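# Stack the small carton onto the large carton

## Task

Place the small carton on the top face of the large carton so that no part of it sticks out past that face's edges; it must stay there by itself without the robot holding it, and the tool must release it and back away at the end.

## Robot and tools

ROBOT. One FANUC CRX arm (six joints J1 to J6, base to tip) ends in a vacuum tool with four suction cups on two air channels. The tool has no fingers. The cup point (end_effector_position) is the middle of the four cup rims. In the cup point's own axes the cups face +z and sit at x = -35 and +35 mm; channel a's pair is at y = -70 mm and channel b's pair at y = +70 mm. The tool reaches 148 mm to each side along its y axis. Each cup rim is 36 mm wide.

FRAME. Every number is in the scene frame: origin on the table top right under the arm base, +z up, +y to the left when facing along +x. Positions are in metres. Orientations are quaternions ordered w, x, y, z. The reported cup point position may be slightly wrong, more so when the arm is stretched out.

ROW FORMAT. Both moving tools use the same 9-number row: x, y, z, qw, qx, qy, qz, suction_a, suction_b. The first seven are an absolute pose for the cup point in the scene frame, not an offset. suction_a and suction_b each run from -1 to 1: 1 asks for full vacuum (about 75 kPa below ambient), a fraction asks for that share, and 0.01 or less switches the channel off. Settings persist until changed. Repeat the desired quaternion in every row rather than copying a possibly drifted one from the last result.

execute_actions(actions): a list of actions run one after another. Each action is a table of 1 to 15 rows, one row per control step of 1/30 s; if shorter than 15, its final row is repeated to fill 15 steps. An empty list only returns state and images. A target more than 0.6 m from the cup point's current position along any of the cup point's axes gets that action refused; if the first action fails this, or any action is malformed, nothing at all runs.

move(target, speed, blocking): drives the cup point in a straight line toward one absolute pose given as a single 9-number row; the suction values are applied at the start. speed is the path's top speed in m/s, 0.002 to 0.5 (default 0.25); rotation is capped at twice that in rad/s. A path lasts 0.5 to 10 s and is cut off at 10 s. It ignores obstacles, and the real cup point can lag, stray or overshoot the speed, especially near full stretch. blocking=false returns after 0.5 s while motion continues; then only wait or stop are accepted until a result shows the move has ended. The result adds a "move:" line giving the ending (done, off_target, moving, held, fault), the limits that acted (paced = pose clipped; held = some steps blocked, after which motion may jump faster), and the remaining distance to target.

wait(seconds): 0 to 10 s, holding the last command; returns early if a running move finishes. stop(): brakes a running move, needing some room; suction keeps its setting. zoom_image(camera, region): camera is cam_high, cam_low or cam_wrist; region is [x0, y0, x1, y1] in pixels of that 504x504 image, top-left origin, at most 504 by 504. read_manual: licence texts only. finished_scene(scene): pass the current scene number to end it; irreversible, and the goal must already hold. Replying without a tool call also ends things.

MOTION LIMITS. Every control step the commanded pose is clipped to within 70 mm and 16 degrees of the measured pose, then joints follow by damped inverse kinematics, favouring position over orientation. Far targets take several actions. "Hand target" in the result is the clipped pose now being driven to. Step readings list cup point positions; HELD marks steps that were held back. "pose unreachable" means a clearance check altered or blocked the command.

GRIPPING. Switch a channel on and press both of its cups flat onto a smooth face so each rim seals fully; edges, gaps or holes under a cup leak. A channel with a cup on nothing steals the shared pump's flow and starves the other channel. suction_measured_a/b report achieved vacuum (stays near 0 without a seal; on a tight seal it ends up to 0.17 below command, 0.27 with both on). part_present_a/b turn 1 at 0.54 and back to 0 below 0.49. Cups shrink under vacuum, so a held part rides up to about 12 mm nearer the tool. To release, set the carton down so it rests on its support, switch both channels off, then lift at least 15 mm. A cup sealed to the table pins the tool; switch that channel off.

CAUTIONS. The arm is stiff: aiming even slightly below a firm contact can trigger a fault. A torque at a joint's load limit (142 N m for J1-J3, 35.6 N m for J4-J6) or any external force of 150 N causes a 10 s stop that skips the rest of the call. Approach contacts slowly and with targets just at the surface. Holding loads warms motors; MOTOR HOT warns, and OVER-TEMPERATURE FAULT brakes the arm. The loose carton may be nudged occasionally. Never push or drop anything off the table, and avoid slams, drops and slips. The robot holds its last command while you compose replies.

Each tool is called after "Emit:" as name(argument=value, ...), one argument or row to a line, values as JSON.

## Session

Emit:
execute_actions(
  actions=[],
)

Scene clock: 0.00 s.
end_effector_position=(+0.4942, -0.0072, +0.4159) suction_measured_a=0.00 part_present_a=0 suction_measured_b=0.00 part_present_b=0 end_effector_quat_wxyz=(+0.009, +0.712, +0.702, +0.005)
Joint positions: [ 0.261  0.128  0.19   0.002 -1.63  -1.832]
Joint velocities: [-0.     0.    -0.001  0.002 -0.    -0.   ]
Hand target: +0.494, -0.007, +0.416; +0.009, +0.712, +0.702, +0.005
camera_calibration (this result's frames):
cam_wrist: T_world_to_cam=[[-0.98752, -0.149364, -0.049956, 0.495826], [-0.152023, 0.82109, 0.550182, -0.101544], [-0.0411587, 0.55091, -0.833549, 0.50397], [0, 0, 0, 1]] pos_world=[0.494943, -0.120207, 0.500721]

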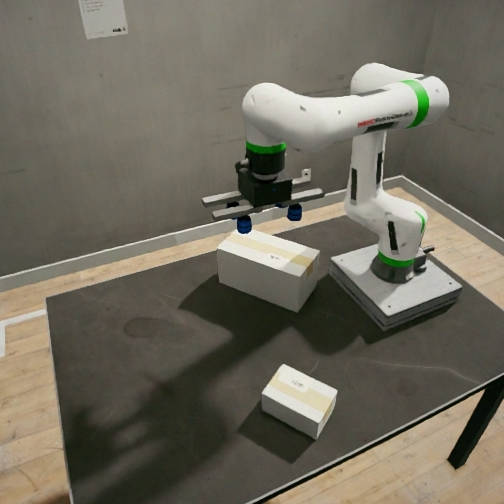

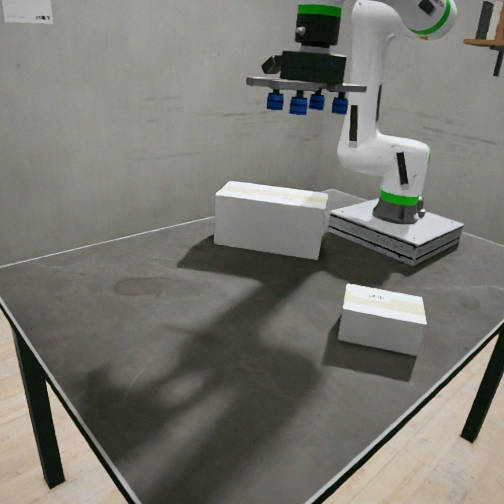

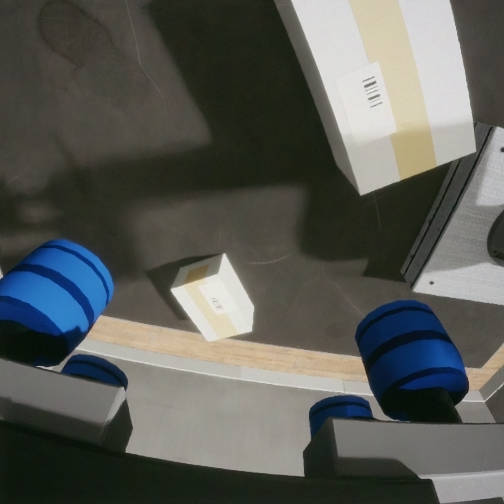

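Emit:
zoom_image(
  camera="cam_high",
  region=[250, 350, 350, 450],
)

Emit:
zoom_image(
  camera="cam_high",
  region=[200, 190, 330, 320],
)

Emit:
zoom_image(
  camera="cam_wrist",
  region=[160, 245, 265, 350],
)

Emit:
zoom_image(
  camera="cam_wrist",
  region=[264, 0, 504, 240],
)

Emit:
zoom_image(
  camera="cam_low",
  region=[205, 170, 340, 270],
)

Emit:
zoom_image(
  camera="cam_low",
  region=[330, 270, 440, 365],
)

Region (250, 350, 350, 450) of cam_high's 504x504 image, scaled by 5.040, with more detail than that image has.

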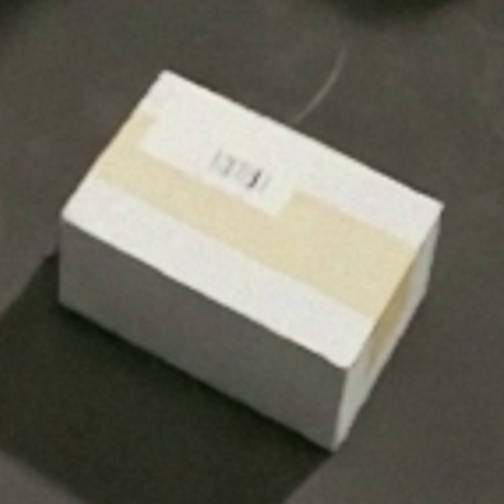

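Region (200, 190, 330, 320) of cam_high's 504x504 image, scaled by 3.877, with more detail than that image has.

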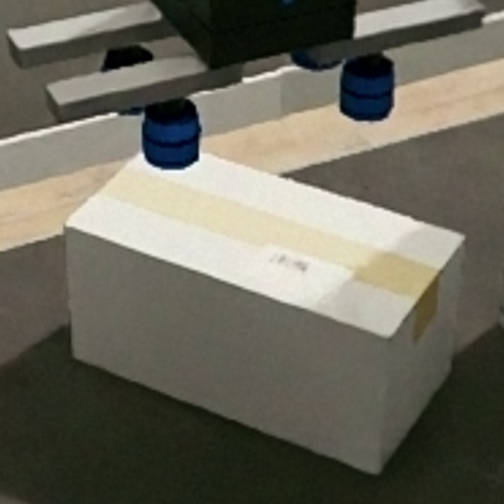

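Region (160, 245, 265, 350) of cam_wrist's 504x504 image, scaled by 4.800, with more detail than that image has.

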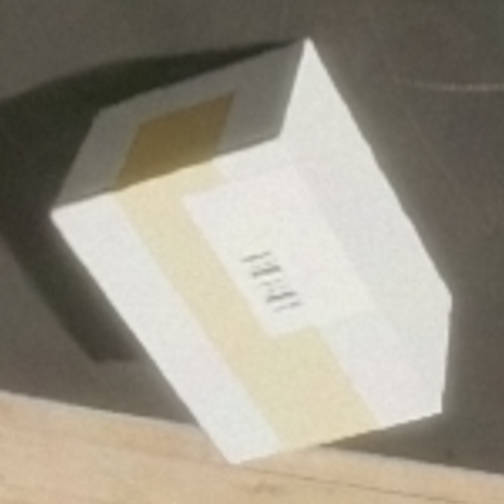

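Region (264, 0, 504, 240) of cam_wrist's 504x504 image, scaled by 2.100, with more detail than that image has.

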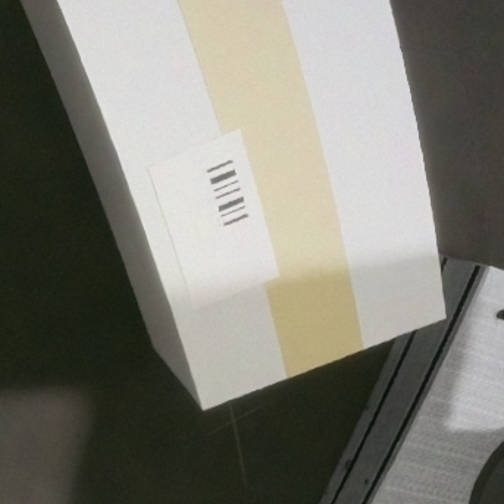

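Region (205, 170, 340, 270) of cam_low's 504x504 image, scaled by 3.733, with more detail than that image has; it fills the top 373 rows of this view, and the rest is white.

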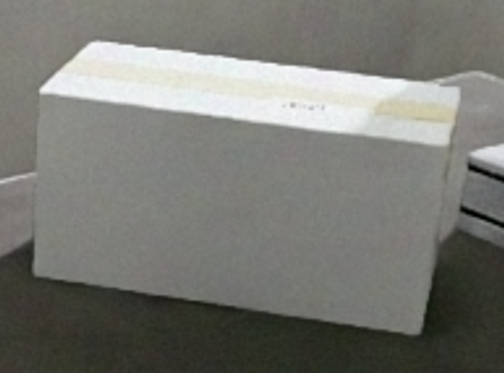

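Region (330, 270, 440, 365) of cam_low's 504x504 image, scaled by 4.582, with more detail than that image has; it fills the top 435 rows of this view, and the rest is white.

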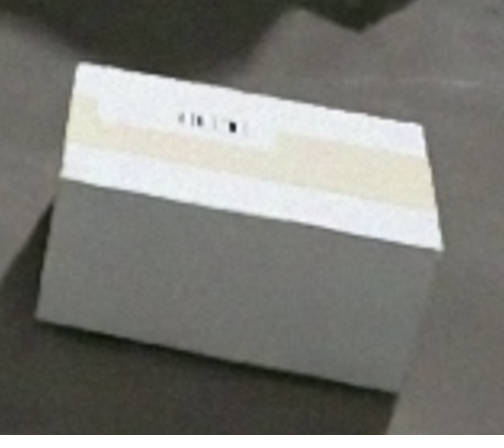

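Emit:
execute_actions(
  actions=[],
)

Scene clock: 4.83 s.
end_effector_position=(+0.4942, -0.0072, +0.4159) suction_measured_a=0.00 part_present_a=0 suction_measured_b=0.00 part_present_b=0 end_effector_quat_wxyz=(+0.009, +0.712, +0.702, +0.005)
Joint positions: [ 0.261  0.128  0.19   0.002 -1.63  -1.832]
Joint velocities: [ 0.002  0.     0.001 -0.001  0.001  0.   ]
Hand target: +0.494, -0.007, +0.416; +0.009, +0.712, +0.702, +0.005
camera_calibration (this result's frames):
cam_wrist: T_world_to_cam=[[-0.98752, -0.149363, -0.049956, 0.495826], [-0.152023, 0.82109, 0.550182, -0.101544], [-0.0411585, 0.550909, -0.833549, 0.50397], [0, 0, 0, 1]] pos_world=[0.494943, -0.120207, 0.500721]

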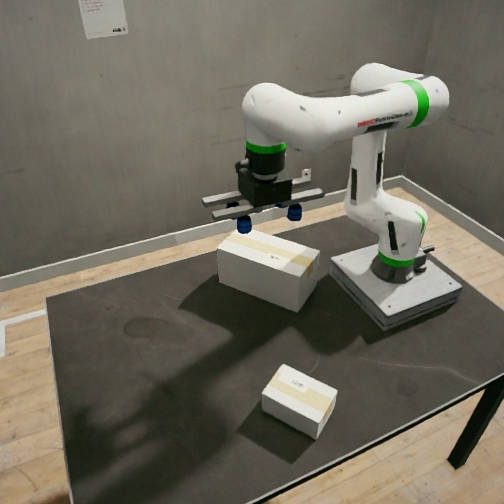

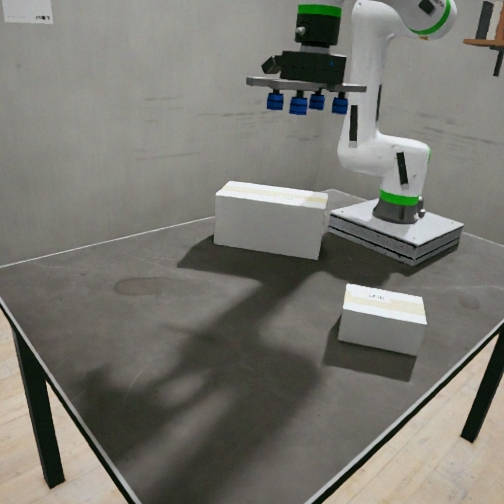

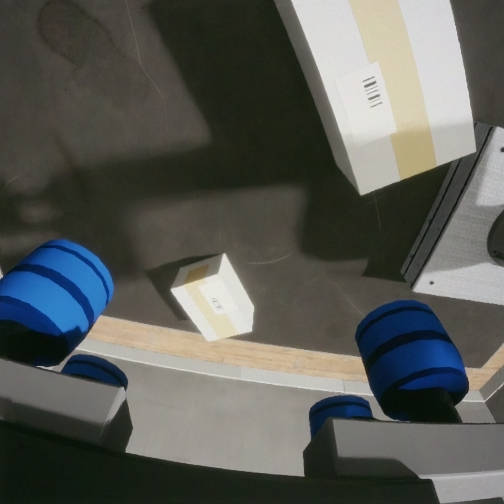

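Emit:
execute_actions(
  actions=[
    [[0.4943,-0.0068,0.4159,0.009,0.7118,0.7024,0.005,0,0],[0.4947,-0.0056,0.4158,0.009,0.7110,0.7031,0.005,0,0],[0.4953,-0.0036,0.4155,0.009,0.7099,0.7043,0.005,0,0],[0.4961,-0.0009,0.4150,0.009,0.7083,0.7059,0.005,0,0],[0.4972,0.0027,0.4142,0.009,0.7062,0.7080,0.005,0,0],[0.4985,0.0070,0.4130,0.0086,0.7036,0.7106,0.0048,0,0],[0.5000,0.0120,0.4114,0.0085,0.7007,0.7135,0.0047,0,0],[0.5017,0.0177,0.4093,0.0083,0.6973,0.7168,0.0046,0,0],[0.5037,0.0241,0.4068,0.0082,0.6934,0.7206,0.0045,0,0],[0.5058,0.0312,0.4037,0.008,0.6891,0.7247,0.0044,0,0],[0.5081,0.0389,0.4002,0.0078,0.6844,0.7291,0.0043,0,0],[0.5106,0.0471,0.3960,0.0076,0.6794,0.7337,0.0042,0,0],[0.5133,0.0560,0.3914,0.0073,0.6739,0.7388,0.0041,0,0],[0.5161,0.0653,0.3862,0.0071,0.6682,0.7440,0.0039,0,0],[0.5191,0.0750,0.3804,0.0068,0.6621,0.7494,0.0038,0,0]],
    [[0.5221,0.0852,0.3741,0.0066,0.6557,0.7551,0.0037,0,0],[0.5253,0.0958,0.3673,0.0063,0.6490,0.7607,0.0035,0,0],[0.5286,0.1066,0.3600,0.006,0.6421,0.7666,0.0033,0,0],[0.5320,0.1178,0.3522,0.0057,0.6349,0.7726,0.0032,0,0],[0.5354,0.1291,0.3439,0.0054,0.6276,0.7786,0.003,0,0],[0.5389,0.1406,0.3353,0.0051,0.6201,0.7846,0.0028,0,0],[0.5424,0.1523,0.3262,0.0048,0.6124,0.7906,0.0027,0,0],[0.5460,0.1640,0.3168,0.0045,0.6046,0.7965,0.0025,0,0],[0.5495,0.1756,0.3070,0.0042,0.5968,0.8024,0.0023,0,0],[0.5530,0.1873,0.2970,0.0039,0.5889,0.8082,0.0022,0,0],[0.5565,0.1988,0.2868,0.0036,0.5811,0.8138,0.002,0,0],[0.5599,0.2101,0.2764,0.0033,0.5734,0.8193,0.0018,0,0],[0.5633,0.2213,0.2658,0.003,0.5657,0.8246,0.0017,0,0],[0.5666,0.2321,0.2552,0.0027,0.5582,0.8297,0.0015,0,0],[0.5698,0.2427,0.2445,0.0024,0.5509,0.8346,0.0014,0,0]],
    [[0.5728,0.2529,0.2337,0.0022,0.5438,0.8392,0.0012,0,0],[0.5758,0.2626,0.2231,0.0019,0.5369,0.8437,0.0011,0,0],[0.5786,0.2719,0.2125,0.0017,0.5304,0.8478,0.0009,0,0],[0.5813,0.2808,0.2021,0.0014,0.5240,0.8517,0.0008,0,0],[0.5838,0.2890,0.1919,0.0012,0.5182,0.8553,0.0007,0,0],[0.5861,0.2967,0.1819,0.001,0.5127,0.8586,0.0006,0,0],[0.5882,0.3038,0.1721,0.0008,0.5075,0.8616,0.0005,0,0],[0.5902,0.3102,0.1627,0.0007,0.5029,0.8644,0.0004,0,0],[0.5919,0.3159,0.1536,0.0005,0.4988,0.8667,0.0003,0,0],[0.5934,0.3209,0.1450,0.0004,0.4952,0.8688,0.0002,0,0],[0.5947,0.3252,0.1367,0.0003,0.4920,0.8706,0.0001,0,0],[0.5958,0.3288,0.1289,0.0002,0.4894,0.8721,0.0001,0,0],[0.5966,0.3315,0.1216,0.0001,0.4874,0.8732,0,0,0],[0.5972,0.3335,0.1148,0,0.4860,0.8739,0,0,0],[0.5976,0.3347,0.1085,0,0.4851,0.8745,0,0,0]],
    [[0.5977,0.3351,0.1027,0,0.4848,0.8746,0,1,0],[0.5977,0.3351,0.0977,0,0.4848,0.8746,0,1,0],[0.5977,0.3351,0.0935,0,0.4848,0.8746,0,1,0],[0.5977,0.3351,0.0900,0,0.4848,0.8746,0,1,0],[0.5977,0.3351,0.0870,0,0.4848,0.8746,0,1,0],[0.5977,0.3351,0.0846,0,0.4848,0.8746,0,1,0],[0.5977,0.3351,0.0826,0,0.4848,0.8746,0,1,0],[0.5977,0.3351,0.0809,0,0.4848,0.8746,0,1,0],[0.5977,0.3351,0.0794,0,0.4848,0.8746,0,1,0],[0.5977,0.3351,0.0780,0,0.4848,0.8746,0,1,0],[0.5977,0.3351,0.0767,0,0.4848,0.8746,0,1,0],[0.5977,0.3351,0.0755,0,0.4848,0.8746,0,1,0],[0.5977,0.3351,0.0745,0,0.4848,0.8746,0,1,0],[0.5977,0.3351,0.0737,0,0.4848,0.8746,0,1,0],[0.5977,0.3351,0.0730,0,0.4848,0.8746,0,1,0]],
  ],
)

Scene clock: 7.77 s.
end_effector_position=(+0.5978, +0.3352, +0.0747) suction_measured_a=0.31 part_present_a=0 suction_measured_b=0.00 part_present_b=0 end_effector_quat_wxyz=(-0.000, +0.485, +0.875, +0.000)
Joint positions: [ 0.711  0.795  0.331 -0.016 -1.116 -1.701]
Joint velocities: [ 0.001  0.031 -0.015  0.     0.047  0.   ]
Hand target: +0.598, +0.335, +0.073; -0.000, +0.485, +0.875, +0.000
Off the commanded pose: 0.002 m, 0 deg.
Step readings (end_effector_position; steps 1 to 15: 1st action; 16 to 30: 2nd action; 31 to 45: 3rd action; 46 to 60: 4th action):
0: (+0.4942, -0.0072, +0.4159)
1: (+0.4942, -0.0072, +0.4159)
2: (+0.4943, -0.0070, +0.4159)
4: (+0.4948, -0.0051, +0.4157)
8: (+0.4980, +0.0059, +0.4132)
15: (+0.5103, +0.0482, +0.3953)
16: (+0.5125, +0.0564, +0.3908)
17: (+0.5149, +0.0651, +0.3859)
19: (+0.5199, +0.0837, +0.3745)
23: (+0.5312, +0.1256, +0.3457)
30: (+0.5522, +0.2009, +0.2834)
31: (+0.5551, +0.2109, +0.2741)
32: (+0.5580, +0.2208, +0.2645)
34: (+0.5634, +0.2399, +0.2451)
38: (+0.5740, +0.2754, +0.2052)
45: (+0.5903, +0.3222, +0.1363)
46: (+0.5921, +0.3262, +0.1277)
47: (+0.5937, +0.3294, +0.1195)
49: (+0.5957, +0.3331, +0.1045)
53: (+0.5975, +0.3349, +0.0861)
60: end_effector_position above
camera_calibration (this result's frames):
cam_wrist: T_world_to_cam=[[-0.749393, -0.661393, -0.0311371, 0.660105], [-0.561962, 0.610456, 0.55816, 0.135864], [-0.350155, 0.435779, -0.829149, 0.258197], [0, 0, 0, 1]] pos_world=[0.661438, 0.241133, 0.158804]

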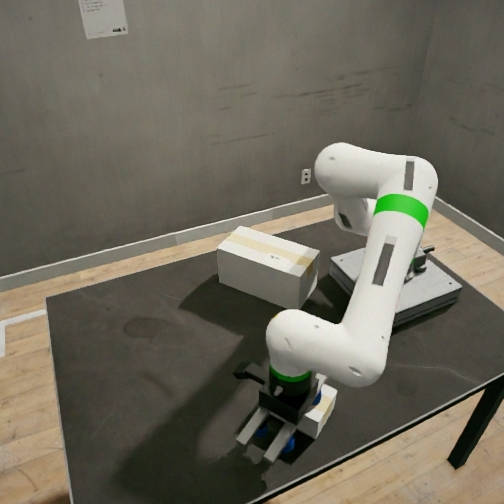

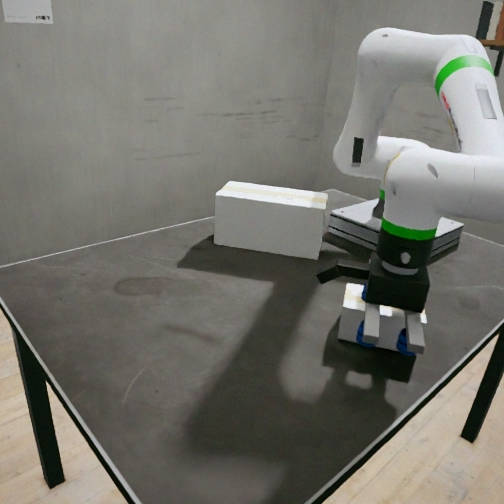

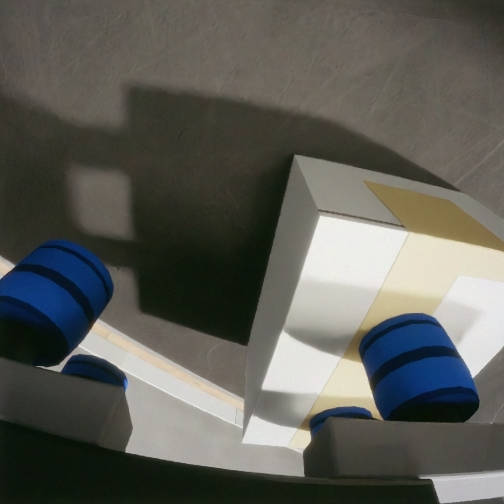

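Emit:
zoom_image(
  camera="cam_high",
  region=[200, 190, 330, 320],
)

Emit:
execute_actions(
  actions=[],
)

Region (200, 190, 330, 320) of cam_high's 504x504 image, scaled by 3.877, with more detail than that image has.

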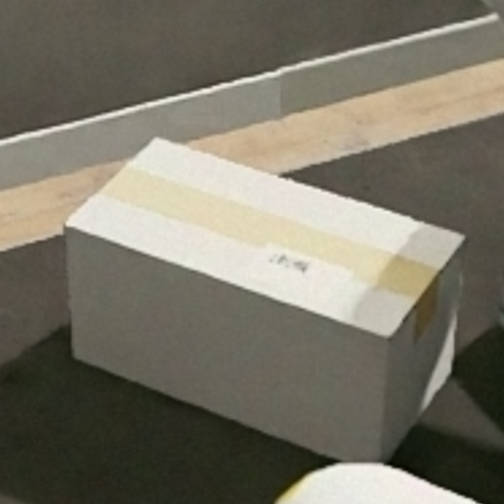

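Scene clock: 7.90 s.
end_effector_position=(+0.5978, +0.3352, +0.0732) suction_measured_a=0.59 part_present_a=1 suction_measured_b=0.00 part_present_b=0 end_effector_quat_wxyz=(-0.000, +0.485, +0.875, +0.000)
Joint positions: [ 0.711  0.797  0.33  -0.016 -1.113 -1.701]
Joint velocities: [ 0.002  0.003 -0.001 -0.     0.003  0.001]
Hand target: +0.598, +0.335, +0.073; -0.000, +0.485, +0.875, +0.000
Off the commanded pose: 0.000 m, 0 deg.
camera_calibration (this result's frames):
cam_wrist: T_world_to_cam=[[-0.749364, -0.66142, -0.0312617, 0.660114], [-0.562046, 0.610397, 0.558139, 0.136775], [-0.350083, 0.43582, -0.829158, 0.256883], [0, 0, 0, 1]] pos_world=[0.661469, 0.241171, 0.157294]

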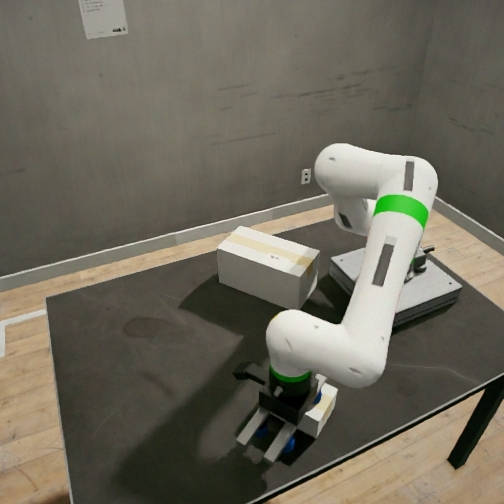

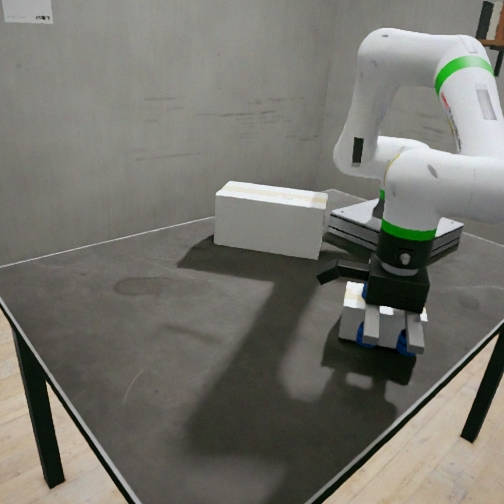

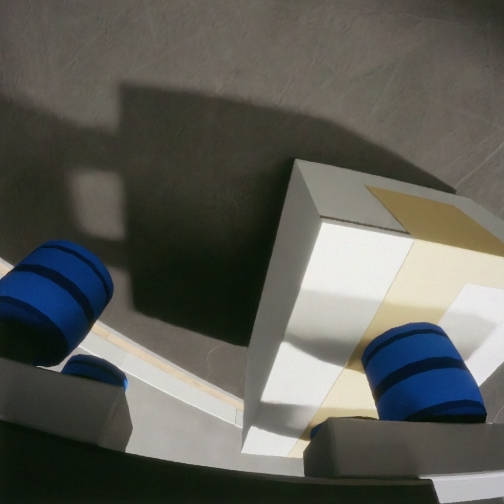

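Emit:
execute_actions(
  actions=[
    [[0.5977,0.3351,0.0730,0,0.4848,0.8746,0,1,0],[0.5977,0.3351,0.0733,0,0.4848,0.8746,0,1,0],[0.5977,0.3351,0.0739,0,0.4848,0.8746,0,1,0],[0.5977,0.3351,0.0751,0,0.4848,0.8746,0,1,0],[0.5976,0.3347,0.0769,0,0.4848,0.8746,0,1,0],[0.5972,0.3335,0.0794,0,0.4847,0.8746,0,1,0],[0.5965,0.3314,0.0827,0,0.4846,0.8747,0,1,0],[0.5956,0.3286,0.0868,0,0.4845,0.8748,0,1,0],[0.5945,0.3249,0.0916,0,0.4843,0.8749,0,1,0],[0.5931,0.3205,0.0973,0,0.4840,0.8750,0,1,0],[0.5915,0.3153,0.1037,0,0.4838,0.8752,0,1,0],[0.5896,0.3094,0.1108,0,0.4834,0.8753,0,1,0],[0.5875,0.3027,0.1185,0,0.4831,0.8755,0,1,0],[0.5852,0.2953,0.1267,0,0.4827,0.8757,0,1,0],[0.5827,0.2872,0.1354,0,0.4823,0.8759,0,1,0]],
    [[0.5799,0.2785,0.1444,0,0.4818,0.8762,0,1,0],[0.5770,0.2691,0.1536,0,0.4813,0.8765,0,1,0],[0.5738,0.2592,0.1630,0,0.4808,0.8767,0,1,0],[0.5705,0.2487,0.1724,0,0.4803,0.8770,0,1,0],[0.5671,0.2376,0.1816,0,0.4797,0.8773,0,1,0],[0.5634,0.2261,0.1906,0,0.4791,0.8777,0,1,0],[0.5597,0.2141,0.1993,0,0.4785,0.8780,0,1,0],[0.5558,0.2017,0.2075,0,0.4778,0.8783,0,1,0],[0.5518,0.1890,0.2152,0,0.4771,0.8787,0,1,0],[0.5477,0.1759,0.2223,0,0.4764,0.8791,0,1,0],[0.5435,0.1625,0.2287,0,0.4757,0.8794,0,1,0],[0.5392,0.1489,0.2344,0,0.4750,0.8798,0,1,0],[0.5349,0.1352,0.2392,0,0.4743,0.8802,0,1,0],[0.5305,0.1212,0.2433,0,0.4736,0.8806,0,1,0],[0.5261,0.1072,0.2466,0,0.4728,0.8810,0,1,0]],
    [[0.5217,0.0932,0.2491,0,0.4721,0.8814,0,1,0],[0.5172,0.0791,0.2509,0,0.4714,0.8818,0,1,0],[0.5128,0.0651,0.2521,0,0.4706,0.8822,0,1,0],[0.5084,0.0511,0.2527,0,0.4699,0.8826,0,1,0],[0.5041,0.0374,0.2530,0,0.4692,0.8830,0,1,0],[0.4998,0.0238,0.2530,0,0.4685,0.8834,0,1,0],[0.4956,0.0104,0.2530,0,0.4678,0.8837,0,1,0],[0.4915,-0.0027,0.2530,0,0.4671,0.8841,0,1,0],[0.4875,-0.0154,0.2530,0,0.4664,0.8845,0,1,0],[0.4836,-0.0278,0.2530,0,0.4658,0.8848,0,1,0],[0.4799,-0.0398,0.2530,0,0.4651,0.8851,0,1,0],[0.4762,-0.0513,0.2530,0,0.4645,0.8855,0,1,0],[0.4728,-0.0624,0.2530,0,0.4639,0.8858,0,1,0],[0.4695,-0.0729,0.2528,0,0.4634,0.8861,0,1,0],[0.4663,-0.0828,0.2523,0,0.4629,0.8863,0,1,0]],
    [[0.4634,-0.0922,0.2515,0,0.4624,0.8866,0,1,0],[0.4606,-0.1009,0.2504,0,0.4619,0.8869,0,1,0],[0.4581,-0.1090,0.2490,0,0.4615,0.8871,0,1,0],[0.4558,-0.1164,0.2473,0,0.4611,0.8873,0,1,0],[0.4537,-0.1231,0.2455,0,0.4608,0.8875,0,1,0],[0.4518,-0.1290,0.2435,0,0.4604,0.8876,0,1,0],[0.4502,-0.1342,0.2415,0,0.4602,0.8878,0,1,0],[0.4488,-0.1386,0.2397,0,0.4599,0.8879,0,1,0],[0.4477,-0.1423,0.2380,0,0.4597,0.8880,0,1,0],[0.4468,-0.1451,0.2366,0,0.4596,0.8881,0,1,0],[0.4461,-0.1472,0.2355,0,0.4595,0.8882,0,1,0],[0.4457,-0.1484,0.2347,0,0.4594,0.8882,0,1,0],[0.4456,-0.1488,0.2342,0,0.4594,0.8882,0,1,0],[0.4456,-0.1488,0.2340,0,0.4594,0.8882,0,1,0],[0.4456,-0.1488,0.2340,0,0.4594,0.8882,0,1,0]],
  ],
)

Scene clock: 12.23 s.
end_effector_position=(+0.4452, -0.1477, +0.2347) suction_measured_a=0.91 part_present_a=1 suction_measured_b=0.00 part_present_b=0 end_effector_quat_wxyz=(+0.000, +0.460, +0.888, -0.001)
Joint positions: [-0.028  0.139 -0.225 -0.003 -1.223 -0.911]
Joint velocities: [-0.07   0.037 -0.002 -0.014  0.037  0.084]
Hand target: +0.445, -0.149, +0.234; +0.000, +0.459, +0.888, -0.001
Off the commanded pose: 0.001 m, 0 deg.
Step readings (end_effector_position; steps 1 to 15: 1st action; 16 to 30: 2nd action; 31 to 45: 3rd action; 46 to 60: 4th action):
0: (+0.5978, +0.3352, +0.0731)
1: (+0.5978, +0.3352, +0.0731)
2: (+0.5978, +0.3351, +0.0730)
4: (+0.5978, +0.3351, +0.0735)
8: (+0.5972, +0.3332, +0.0795)
15: (+0.5898, +0.3091, +0.1103)
16: (+0.5881, +0.3033, +0.1167)
17: (+0.5862, +0.2969, +0.1236)
19: (+0.5819, +0.2825, +0.1384)
23: (+0.5710, +0.2469, +0.1703)
30: (+0.5465, +0.1706, +0.2180)
31: (+0.5425, +0.1584, +0.2230)
32: (+0.5384, +0.1459, +0.2276)
34: (+0.5299, +0.1200, +0.2353)
38: (+0.5120, +0.0672, +0.2442)
45: (+0.4819, -0.0223, +0.2495)
46: (+0.4778, -0.0348, +0.2499)
47: (+0.4738, -0.0472, +0.2501)
49: (+0.4662, -0.0712, +0.2499)
53: (+0.4539, -0.1119, +0.2464)
60: end_effector_position above
camera_calibration (this result's frames):
cam_wrist: T_world_to_cam=[[-0.71044, -0.703132, -0.0296733, 0.20753], [-0.59571, 0.578381, 0.557319, 0.266118], [-0.374706, 0.413618, -0.829768, 0.555626], [0, 0, 0, 1]] pos_world=[0.514163, -0.237813, 0.318887]

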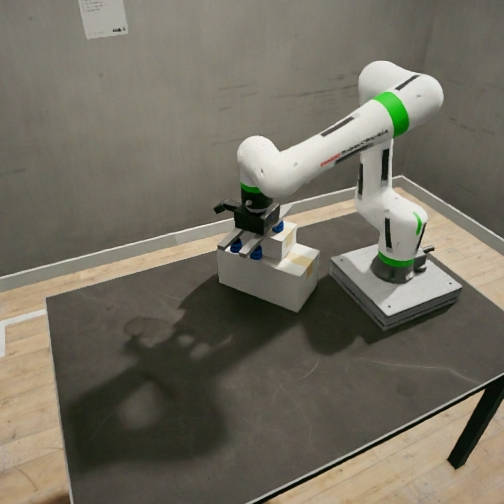

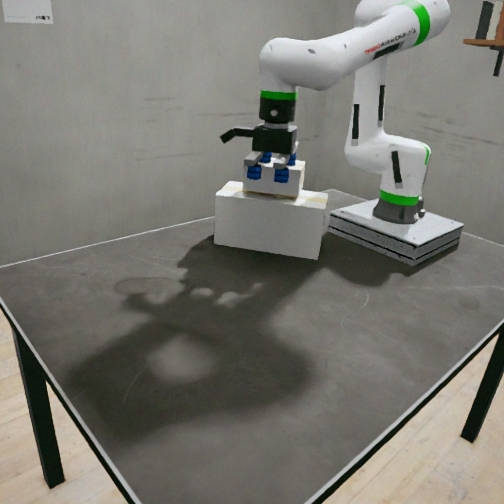

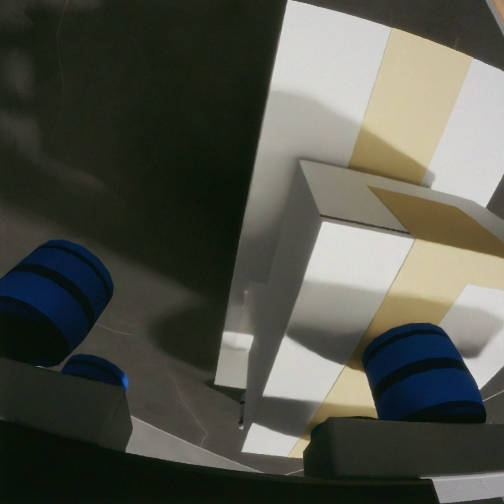

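Emit:
execute_actions(
  actions=[],
)

Emit:
zoom_image(
  camera="cam_wrist",
  region=[250, 0, 504, 254],
)

Emit:
zoom_image(
  camera="cam_wrist",
  region=[190, 290, 310, 410],
)

Emit:
zoom_image(
  camera="cam_low",
  region=[205, 140, 340, 230],
)

Emit:
zoom_image(
  camera="cam_high",
  region=[210, 200, 330, 300],
)

Scene clock: 12.43 s.
end_effector_position=(+0.4452, -0.1487, +0.2340) suction_measured_a=0.91 part_present_a=1 suction_measured_b=0.00 part_present_b=0 end_effector_quat_wxyz=(+0.000, +0.459, +0.888, -0.001)
Joint positions: [-0.031  0.14  -0.225 -0.004 -1.222 -0.908]
Joint velocities: [-0.004  0.001 -0.    -0.    -0.001  0.001]
Hand target: +0.445, -0.149, +0.234; +0.000, +0.459, +0.888, -0.001
Off the commanded pose: 0.000 m, 0 deg.
camera_calibration (this result's frames):
cam_wrist: T_world_to_cam=[[-0.710121, -0.703435, -0.0301222, 0.206685], [-0.595989, 0.577775, 0.55765, 0.267033], [-0.374867, 0.413951, -0.82953, 0.555502], [0, 0, 0, 1]] pos_world=[0.514159, -0.238846, 0.31812]

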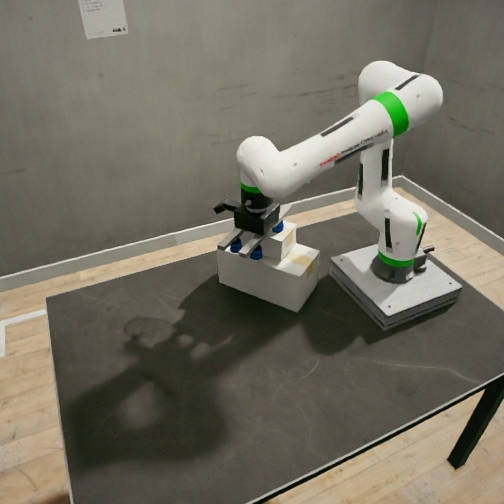

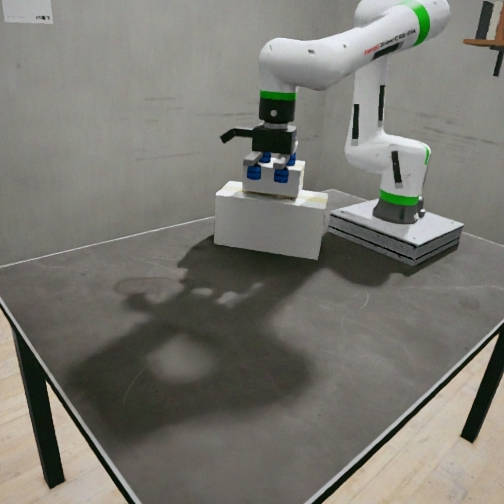

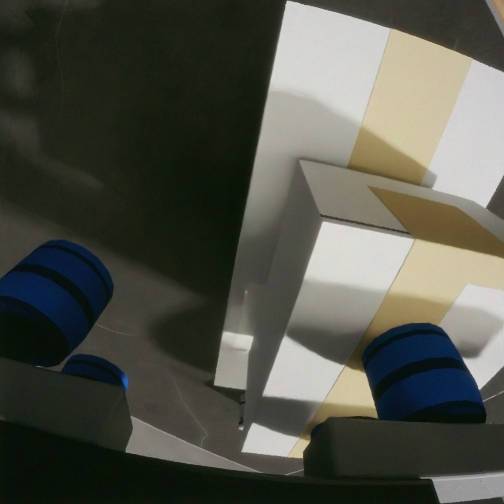

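Region (250, 0, 504, 254) of cam_wrist's 504x504 image, scaled by 1.984, with more detail than that image has.

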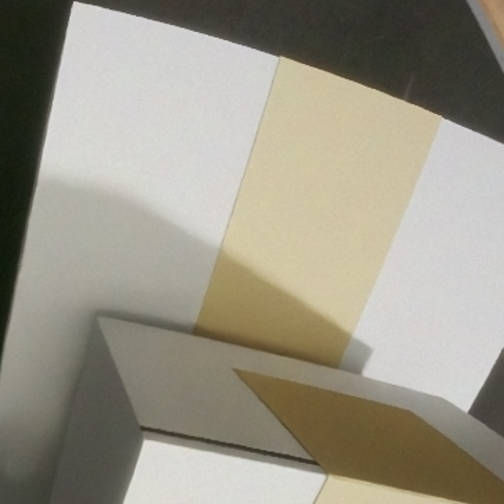

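Region (190, 290, 310, 410) of cam_wrist's 504x504 image, scaled by 4.200, with more detail than that image has.

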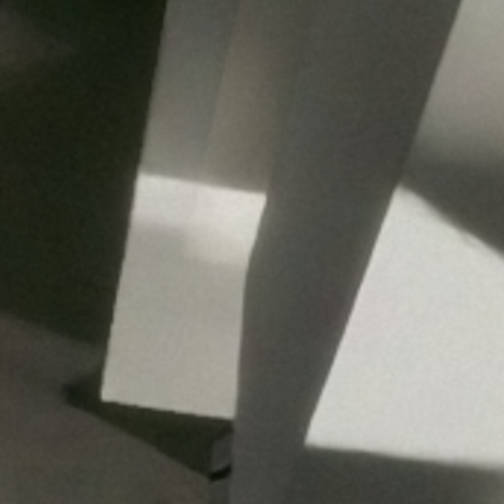

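Region (205, 140, 340, 230) of cam_low's 504x504 image, scaled by 3.733, with more detail than that image has.

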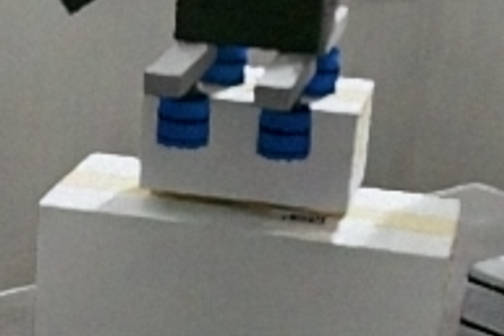

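Region (210, 200, 330, 300) of cam_high's 504x504 image, scaled by 4.200, with more detail than that image has.

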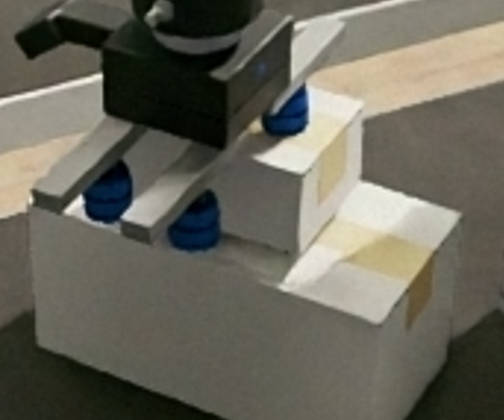

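Emit:
zoom_image(
  camera="cam_low",
  region=[235, 170, 315, 215],
)

Region (235, 170, 315, 215) of cam_low's 504x504 image, scaled by 6.300, with more detail than that image has; it fills the top 284 rows of this view, and the rest is white.

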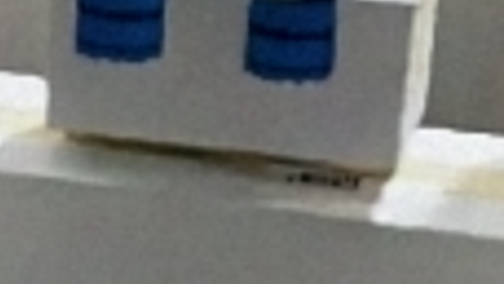

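Emit:
execute_actions(
  actions=[
    [[0.4455,-0.1488,0.2337,0,0.4594,0.8882,0,1,0],[0.4455,-0.1488,0.2330,0,0.4594,0.8882,0,1,0],[0.4455,-0.1488,0.2320,0,0.4594,0.8882,0,1,0],[0.4455,-0.1488,0.2308,0,0.4594,0.8882,0,1,0],[0.4455,-0.1488,0.2295,0,0.4594,0.8882,0,1,0],[0.4455,-0.1488,0.2282,0,0.4594,0.8882,0,1,0],[0.4455,-0.1488,0.2269,0,0.4594,0.8882,0,1,0],[0.4455,-0.1488,0.2257,0,0.4594,0.8882,0,1,0],[0.4455,-0.1488,0.2246,0,0.4594,0.8882,0,1,0],[0.4455,-0.1488,0.2237,0,0.4594,0.8882,0,1,0],[0.4455,-0.1488,0.2229,0,0.4594,0.8882,0,1,0],[0.4455,-0.1488,0.2222,0,0.4594,0.8882,0,1,0],[0.4455,-0.1488,0.2217,0,0.4594,0.8882,0,1,0],[0.4455,-0.1488,0.2213,0,0.4594,0.8882,0,1,0],[0.4455,-0.1488,0.2210,0,0.4594,0.8882,0,1,0]],
  ],
)

Scene clock: 15.00 s.
end_effector_position=(+0.4455, -0.1488, +0.2218) suction_measured_a=0.91 part_present_a=1 suction_measured_b=0.00 part_present_b=0 end_effector_quat_wxyz=(-0.000, +0.459, +0.888, +0.000)
Joint positions: [-0.031  0.152 -0.242 -0.005 -1.193 -0.907]
Joint velocities: [ 0.002  0.013 -0.019 -0.     0.034  0.   ]
Hand target: +0.446, -0.149, +0.221; -0.000, +0.459, +0.888, +0.000
Off the commanded pose: 0.001 m, 0 deg.
Step readings (end_effector_position):
0: (+0.4452, -0.1487, +0.2340)
1: (+0.4453, -0.1487, +0.2339)
2: (+0.4454, -0.1488, +0.2338)
4: (+0.4456, -0.1488, +0.2328)
8: (+0.4455, -0.1488, +0.2282)
15: end_effector_position above
camera_calibration (this result's frames):
cam_wrist: T_world_to_cam=[[-0.71014, -0.703371, -0.031148, 0.206691], [-0.596173, 0.577198, 0.558051, 0.273963], [-0.374538, 0.414863, -0.829222, 0.545531], [0, 0, 0, 1]] pos_world=[0.514432, -0.239071, 0.30592]

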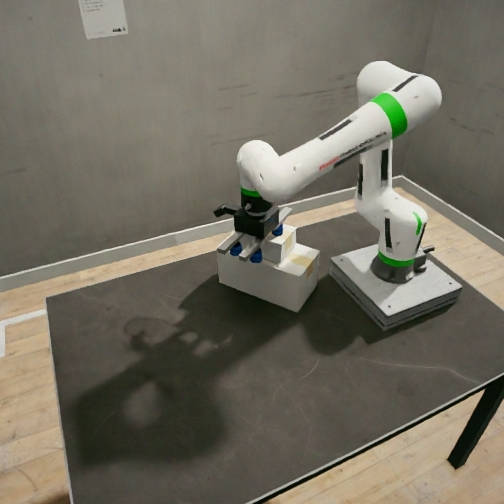

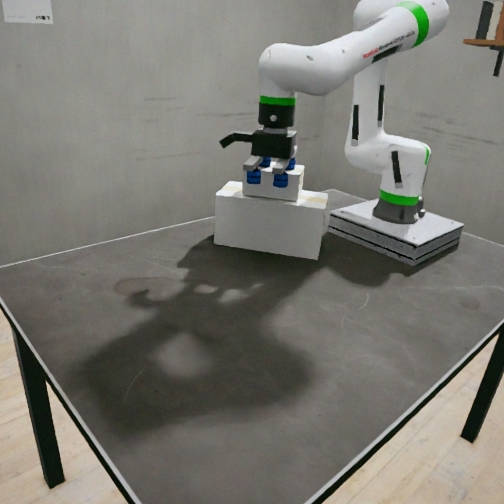

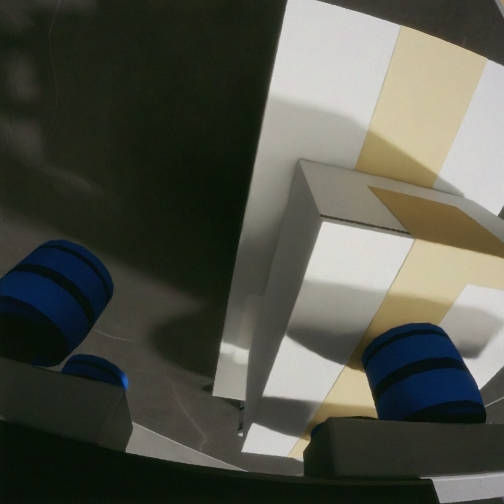

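Emit:
execute_actions(
  actions=[],
)

Emit:
zoom_image(
  camera="cam_low",
  region=[235, 170, 315, 215],
)

Emit:
zoom_image(
  camera="cam_high",
  region=[250, 220, 330, 290],
)

Scene clock: 15.13 s.
end_effector_position=(+0.4455, -0.1488, +0.2211) suction_measured_a=0.91 part_present_a=1 suction_measured_b=0.00 part_present_b=0 end_effector_quat_wxyz=(-0.000, +0.459, +0.888, +0.000)
Joint positions: [-0.031  0.153 -0.243 -0.005 -1.191 -0.907]
Joint velocities: [-0.     0.001 -0.001  0.     0.003  0.   ]
Hand target: +0.446, -0.149, +0.221; -0.000, +0.459, +0.888, +0.000
Off the commanded pose: 0.000 m, 0 deg.
camera_calibration (this result's frames):
cam_wrist: T_world_to_cam=[[-0.710144, -0.703367, -0.0311664, 0.206677], [-0.596185, 0.577202, 0.558033, 0.274398], [-0.374513, 0.414865, -0.829233, 0.544904], [0, 0, 0, 1]] pos_world=[0.514436, -0.239075, 0.30517]

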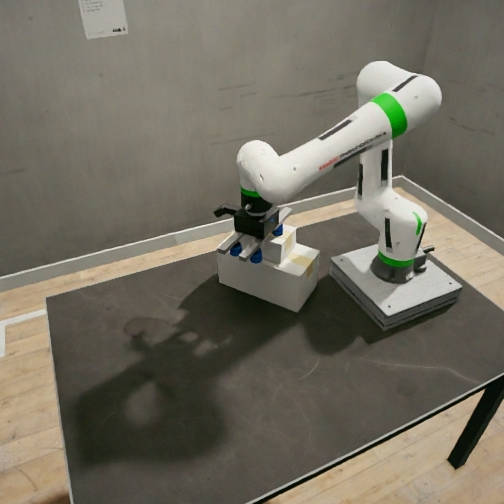

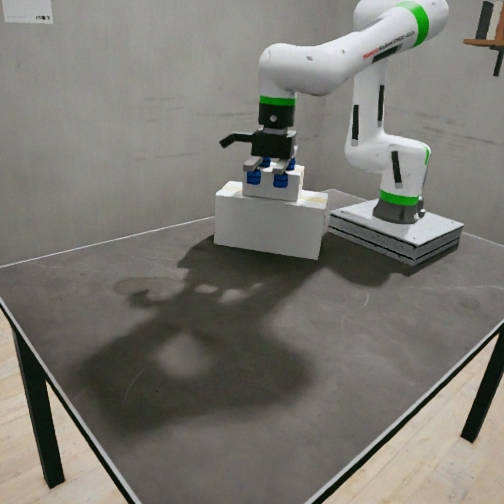

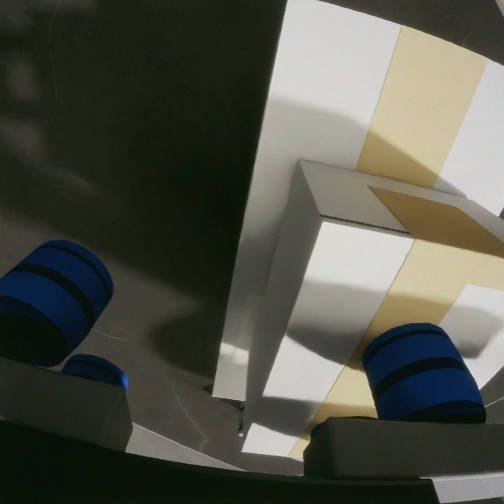

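Region (235, 170, 315, 215) of cam_low's 504x504 image, scaled by 6.300, with more detail than that image has; it fills the top 284 rows of this view, and the rest is white.

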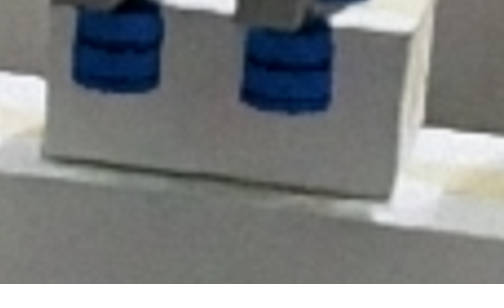

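Region (250, 220, 330, 290) of cam_high's 504x504 image, scaled by 6.300, with more detail than that image has; it fills the top 441 rows of this view, and the rest is white.

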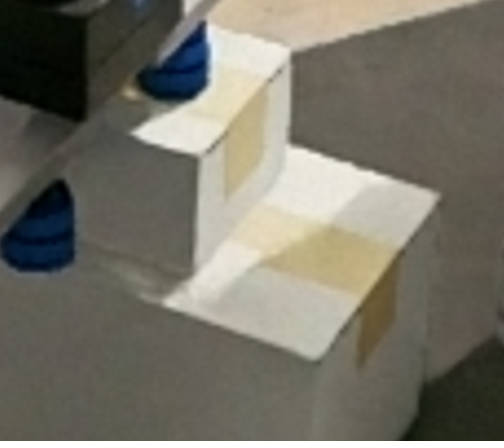

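Emit:
execute_actions(
  actions=[
    [[0.4455,-0.1488,0.2206,0,0.4594,0.8882,0,1,0],[0.4455,-0.1488,0.2200,0,0.4594,0.8882,0,1,0],[0.4455,-0.1488,0.2194,0,0.4594,0.8882,0,1,0],[0.4455,-0.1488,0.2189,0,0.4594,0.8882,0,1,0],[0.4455,-0.1488,0.2186,0,0.4594,0.8882,0,1,0],[0.4455,-0.1488,0.2185,0,0.4594,0.8882,0,1,0],[0.4455,-0.1488,0.2185,0,0.4594,0.8882,0,1,0],[0.4455,-0.1488,0.2185,0,0.4594,0.8882,0,1,0],[0.4455,-0.1488,0.2185,0,0.4594,0.8882,0,0,0],[0.4455,-0.1488,0.2185,0,0.4594,0.8882,0,0,0],[0.4455,-0.1488,0.2185,0,0.4594,0.8882,0,0,0],[0.4455,-0.1488,0.2186,0,0.4594,0.8882,0,0,0],[0.4455,-0.1488,0.2196,0,0.4594,0.8882,0,0,0],[0.4455,-0.1488,0.2219,0,0.4594,0.8882,0,0,0],[0.4455,-0.1488,0.2259,0,0.4594,0.8882,0,0,0]],
    [[0.4455,-0.1488,0.2316,0,0.4594,0.8882,0,0,0],[0.4455,-0.1488,0.2391,0,0.4594,0.8882,0,0,0],[0.4455,-0.1488,0.2480,0,0.4594,0.8882,0,0,0],[0.4455,-0.1488,0.2580,0,0.4594,0.8882,0,0,0],[0.4455,-0.1488,0.2688,0,0.4594,0.8882,0,0,0],[0.4455,-0.1488,0.2797,0,0.4594,0.8882,0,0,0],[0.4455,-0.1488,0.2905,0,0.4594,0.8882,0,0,0],[0.4455,-0.1488,0.3005,0,0.4594,0.8882,0,0,0],[0.4455,-0.1488,0.3094,0,0.4594,0.8882,0,0,0],[0.4455,-0.1488,0.3169,0,0.4594,0.8882,0,0,0],[0.4455,-0.1488,0.3226,0,0.4594,0.8882,0,0,0],[0.4455,-0.1488,0.3266,0,0.4594,0.8882,0,0,0],[0.4455,-0.1488,0.3289,0,0.4594,0.8882,0,0,0],[0.4455,-0.1488,0.3299,0,0.4594,0.8882,0,0,0],[0.4455,-0.1488,0.3300,0,0.4594,0.8882,0,0,0]],
  ],
)

Scene clock: 16.83 s.
end_effector_position=(+0.4451, -0.1492, +0.3248) suction_measured_a=0.00 part_present_a=0 suction_measured_b=0.00 part_present_b=0 end_effector_quat_wxyz=(+0.001, +0.460, +0.888, -0.000)
Joint positions: [-0.032  0.085 -0.068 -0.003 -1.432 -0.908]
Joint velocities: [-0.004 -0.021  0.254 -0.    -0.296  0.   ]
Hand target: +0.445, -0.149, +0.330; +0.000, +0.460, +0.888, -0.000
Off the commanded pose: 0.005 m, 0 deg.
Step readings (end_effector_position; steps 1 to 15: 1st action; 16 to 30: 2nd action):
0: (+0.4455, -0.1488, +0.2210)
1: (+0.4455, -0.1488, +0.2210)
2: (+0.4455, -0.1488, +0.2208)
4: (+0.4455, -0.1488, +0.2199)
8: (+0.4455, -0.1488, +0.2186)
15: (+0.4457, -0.1488, +0.2205)
16: (+0.4456, -0.1488, +0.2227)
17: (+0.4455, -0.1488, +0.2259)
19: (+0.4455, -0.1487, +0.2360)
23: (+0.4454, -0.1490, +0.2686)
30: end_effector_position above
camera_calibration (this result's frames):
cam_wrist: T_world_to_cam=[[-0.710325, -0.703172, -0.0314136, 0.209532], [-0.597189, 0.57844, 0.555672, 0.217852], [-0.372562, 0.413468, -0.830808, 0.630295], [0, 0, 0, 1]] pos_world=[0.513759, -0.239284, 0.409182]

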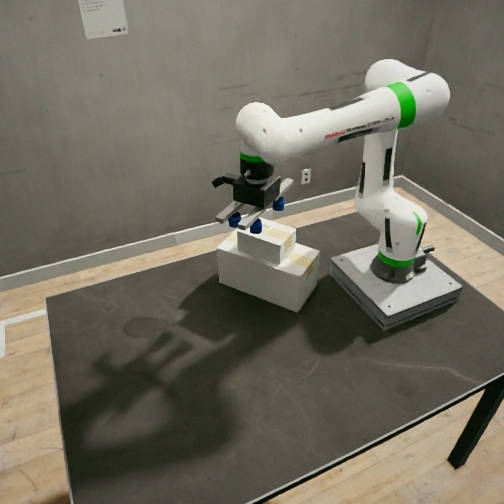

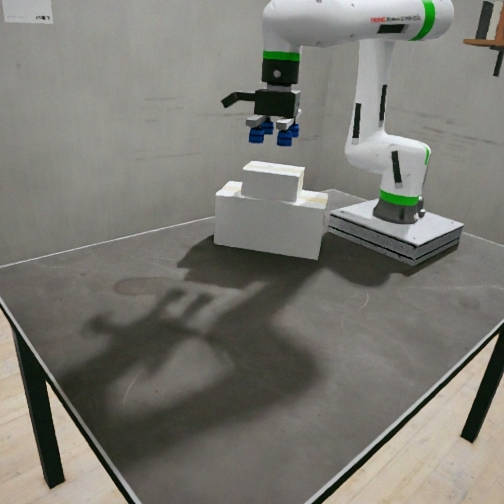

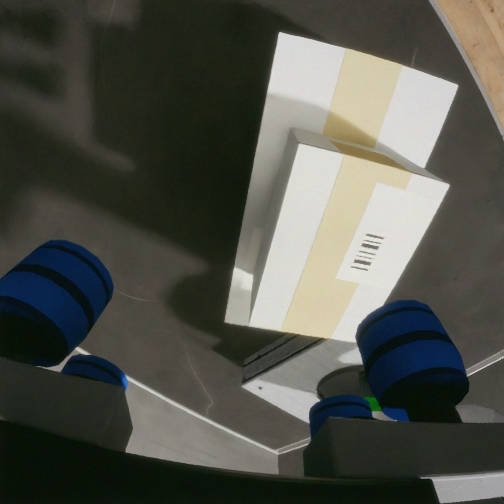

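Emit:
move(
  target=[0.4455, -0.1488, 0.352, 0, 0.4594, 0.8882, 0, 0, 0],
  speed=0.15,
)

Emit:
zoom_image(
  camera="cam_high",
  region=[205, 200, 335, 320],
)

Scene clock: 17.70 s.
end_effector_position=(+0.4454, -0.1488, +0.3520) suction_measured_a=0.00 part_present_a=0 suction_measured_b=0.00 part_present_b=0 end_effector_quat_wxyz=(+0.000, +0.459, +0.888, +0.000)
Joint positions: [-0.033  0.08  -0.009 -0.004 -1.498 -0.907]
Joint velocities: [ 0.001 -0.     0.001 -0.001 -0.001  0.   ]
Hand target: +0.445, -0.149, +0.352; +0.000, +0.459, +0.888, -0.000
Off the commanded pose: 0.000 m, 0 deg.
move: done
camera_calibration (this result's frames):
cam_wrist: T_world_to_cam=[[-0.710204, -0.703306, -0.0311483, 0.210744], [-0.596136, 0.577269, 0.558016, 0.201279], [-0.374475, 0.414874, -0.829245, 0.653397], [0, 0, 0, 1]] pos_world=[0.514342, -0.239052, 0.436074]

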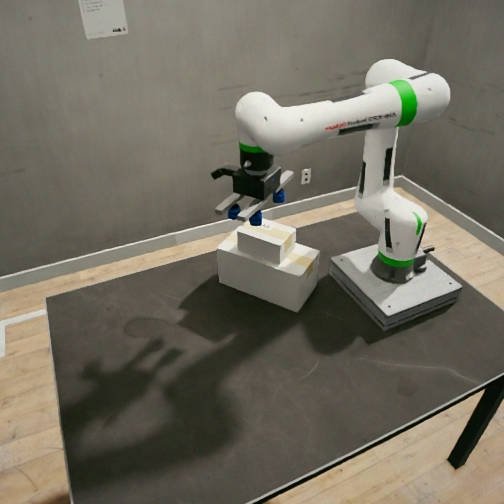

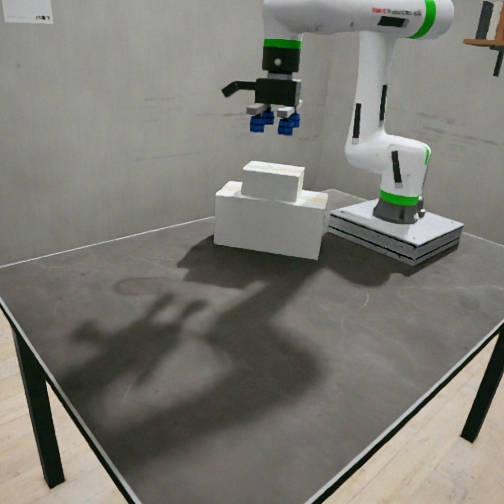

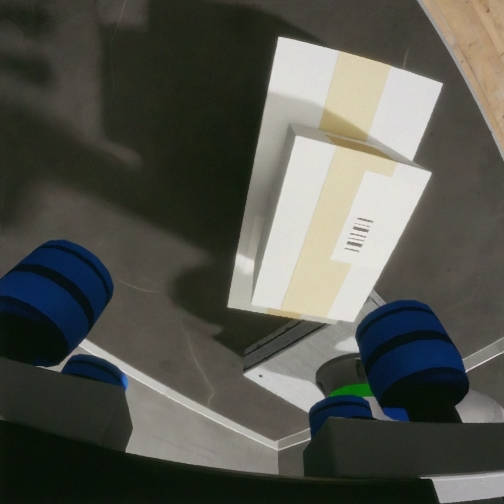

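Region (205, 200, 335, 320) of cam_high's 504x504 image, scaled by 3.877, with more detail than that image has; it fills the top 465 rows of this view, and the rest is white.

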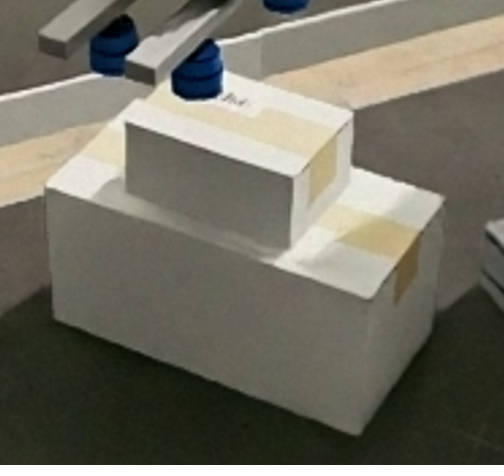

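Emit:
finished_scene(
  scene=2,
)

The scene is finished: the task was done.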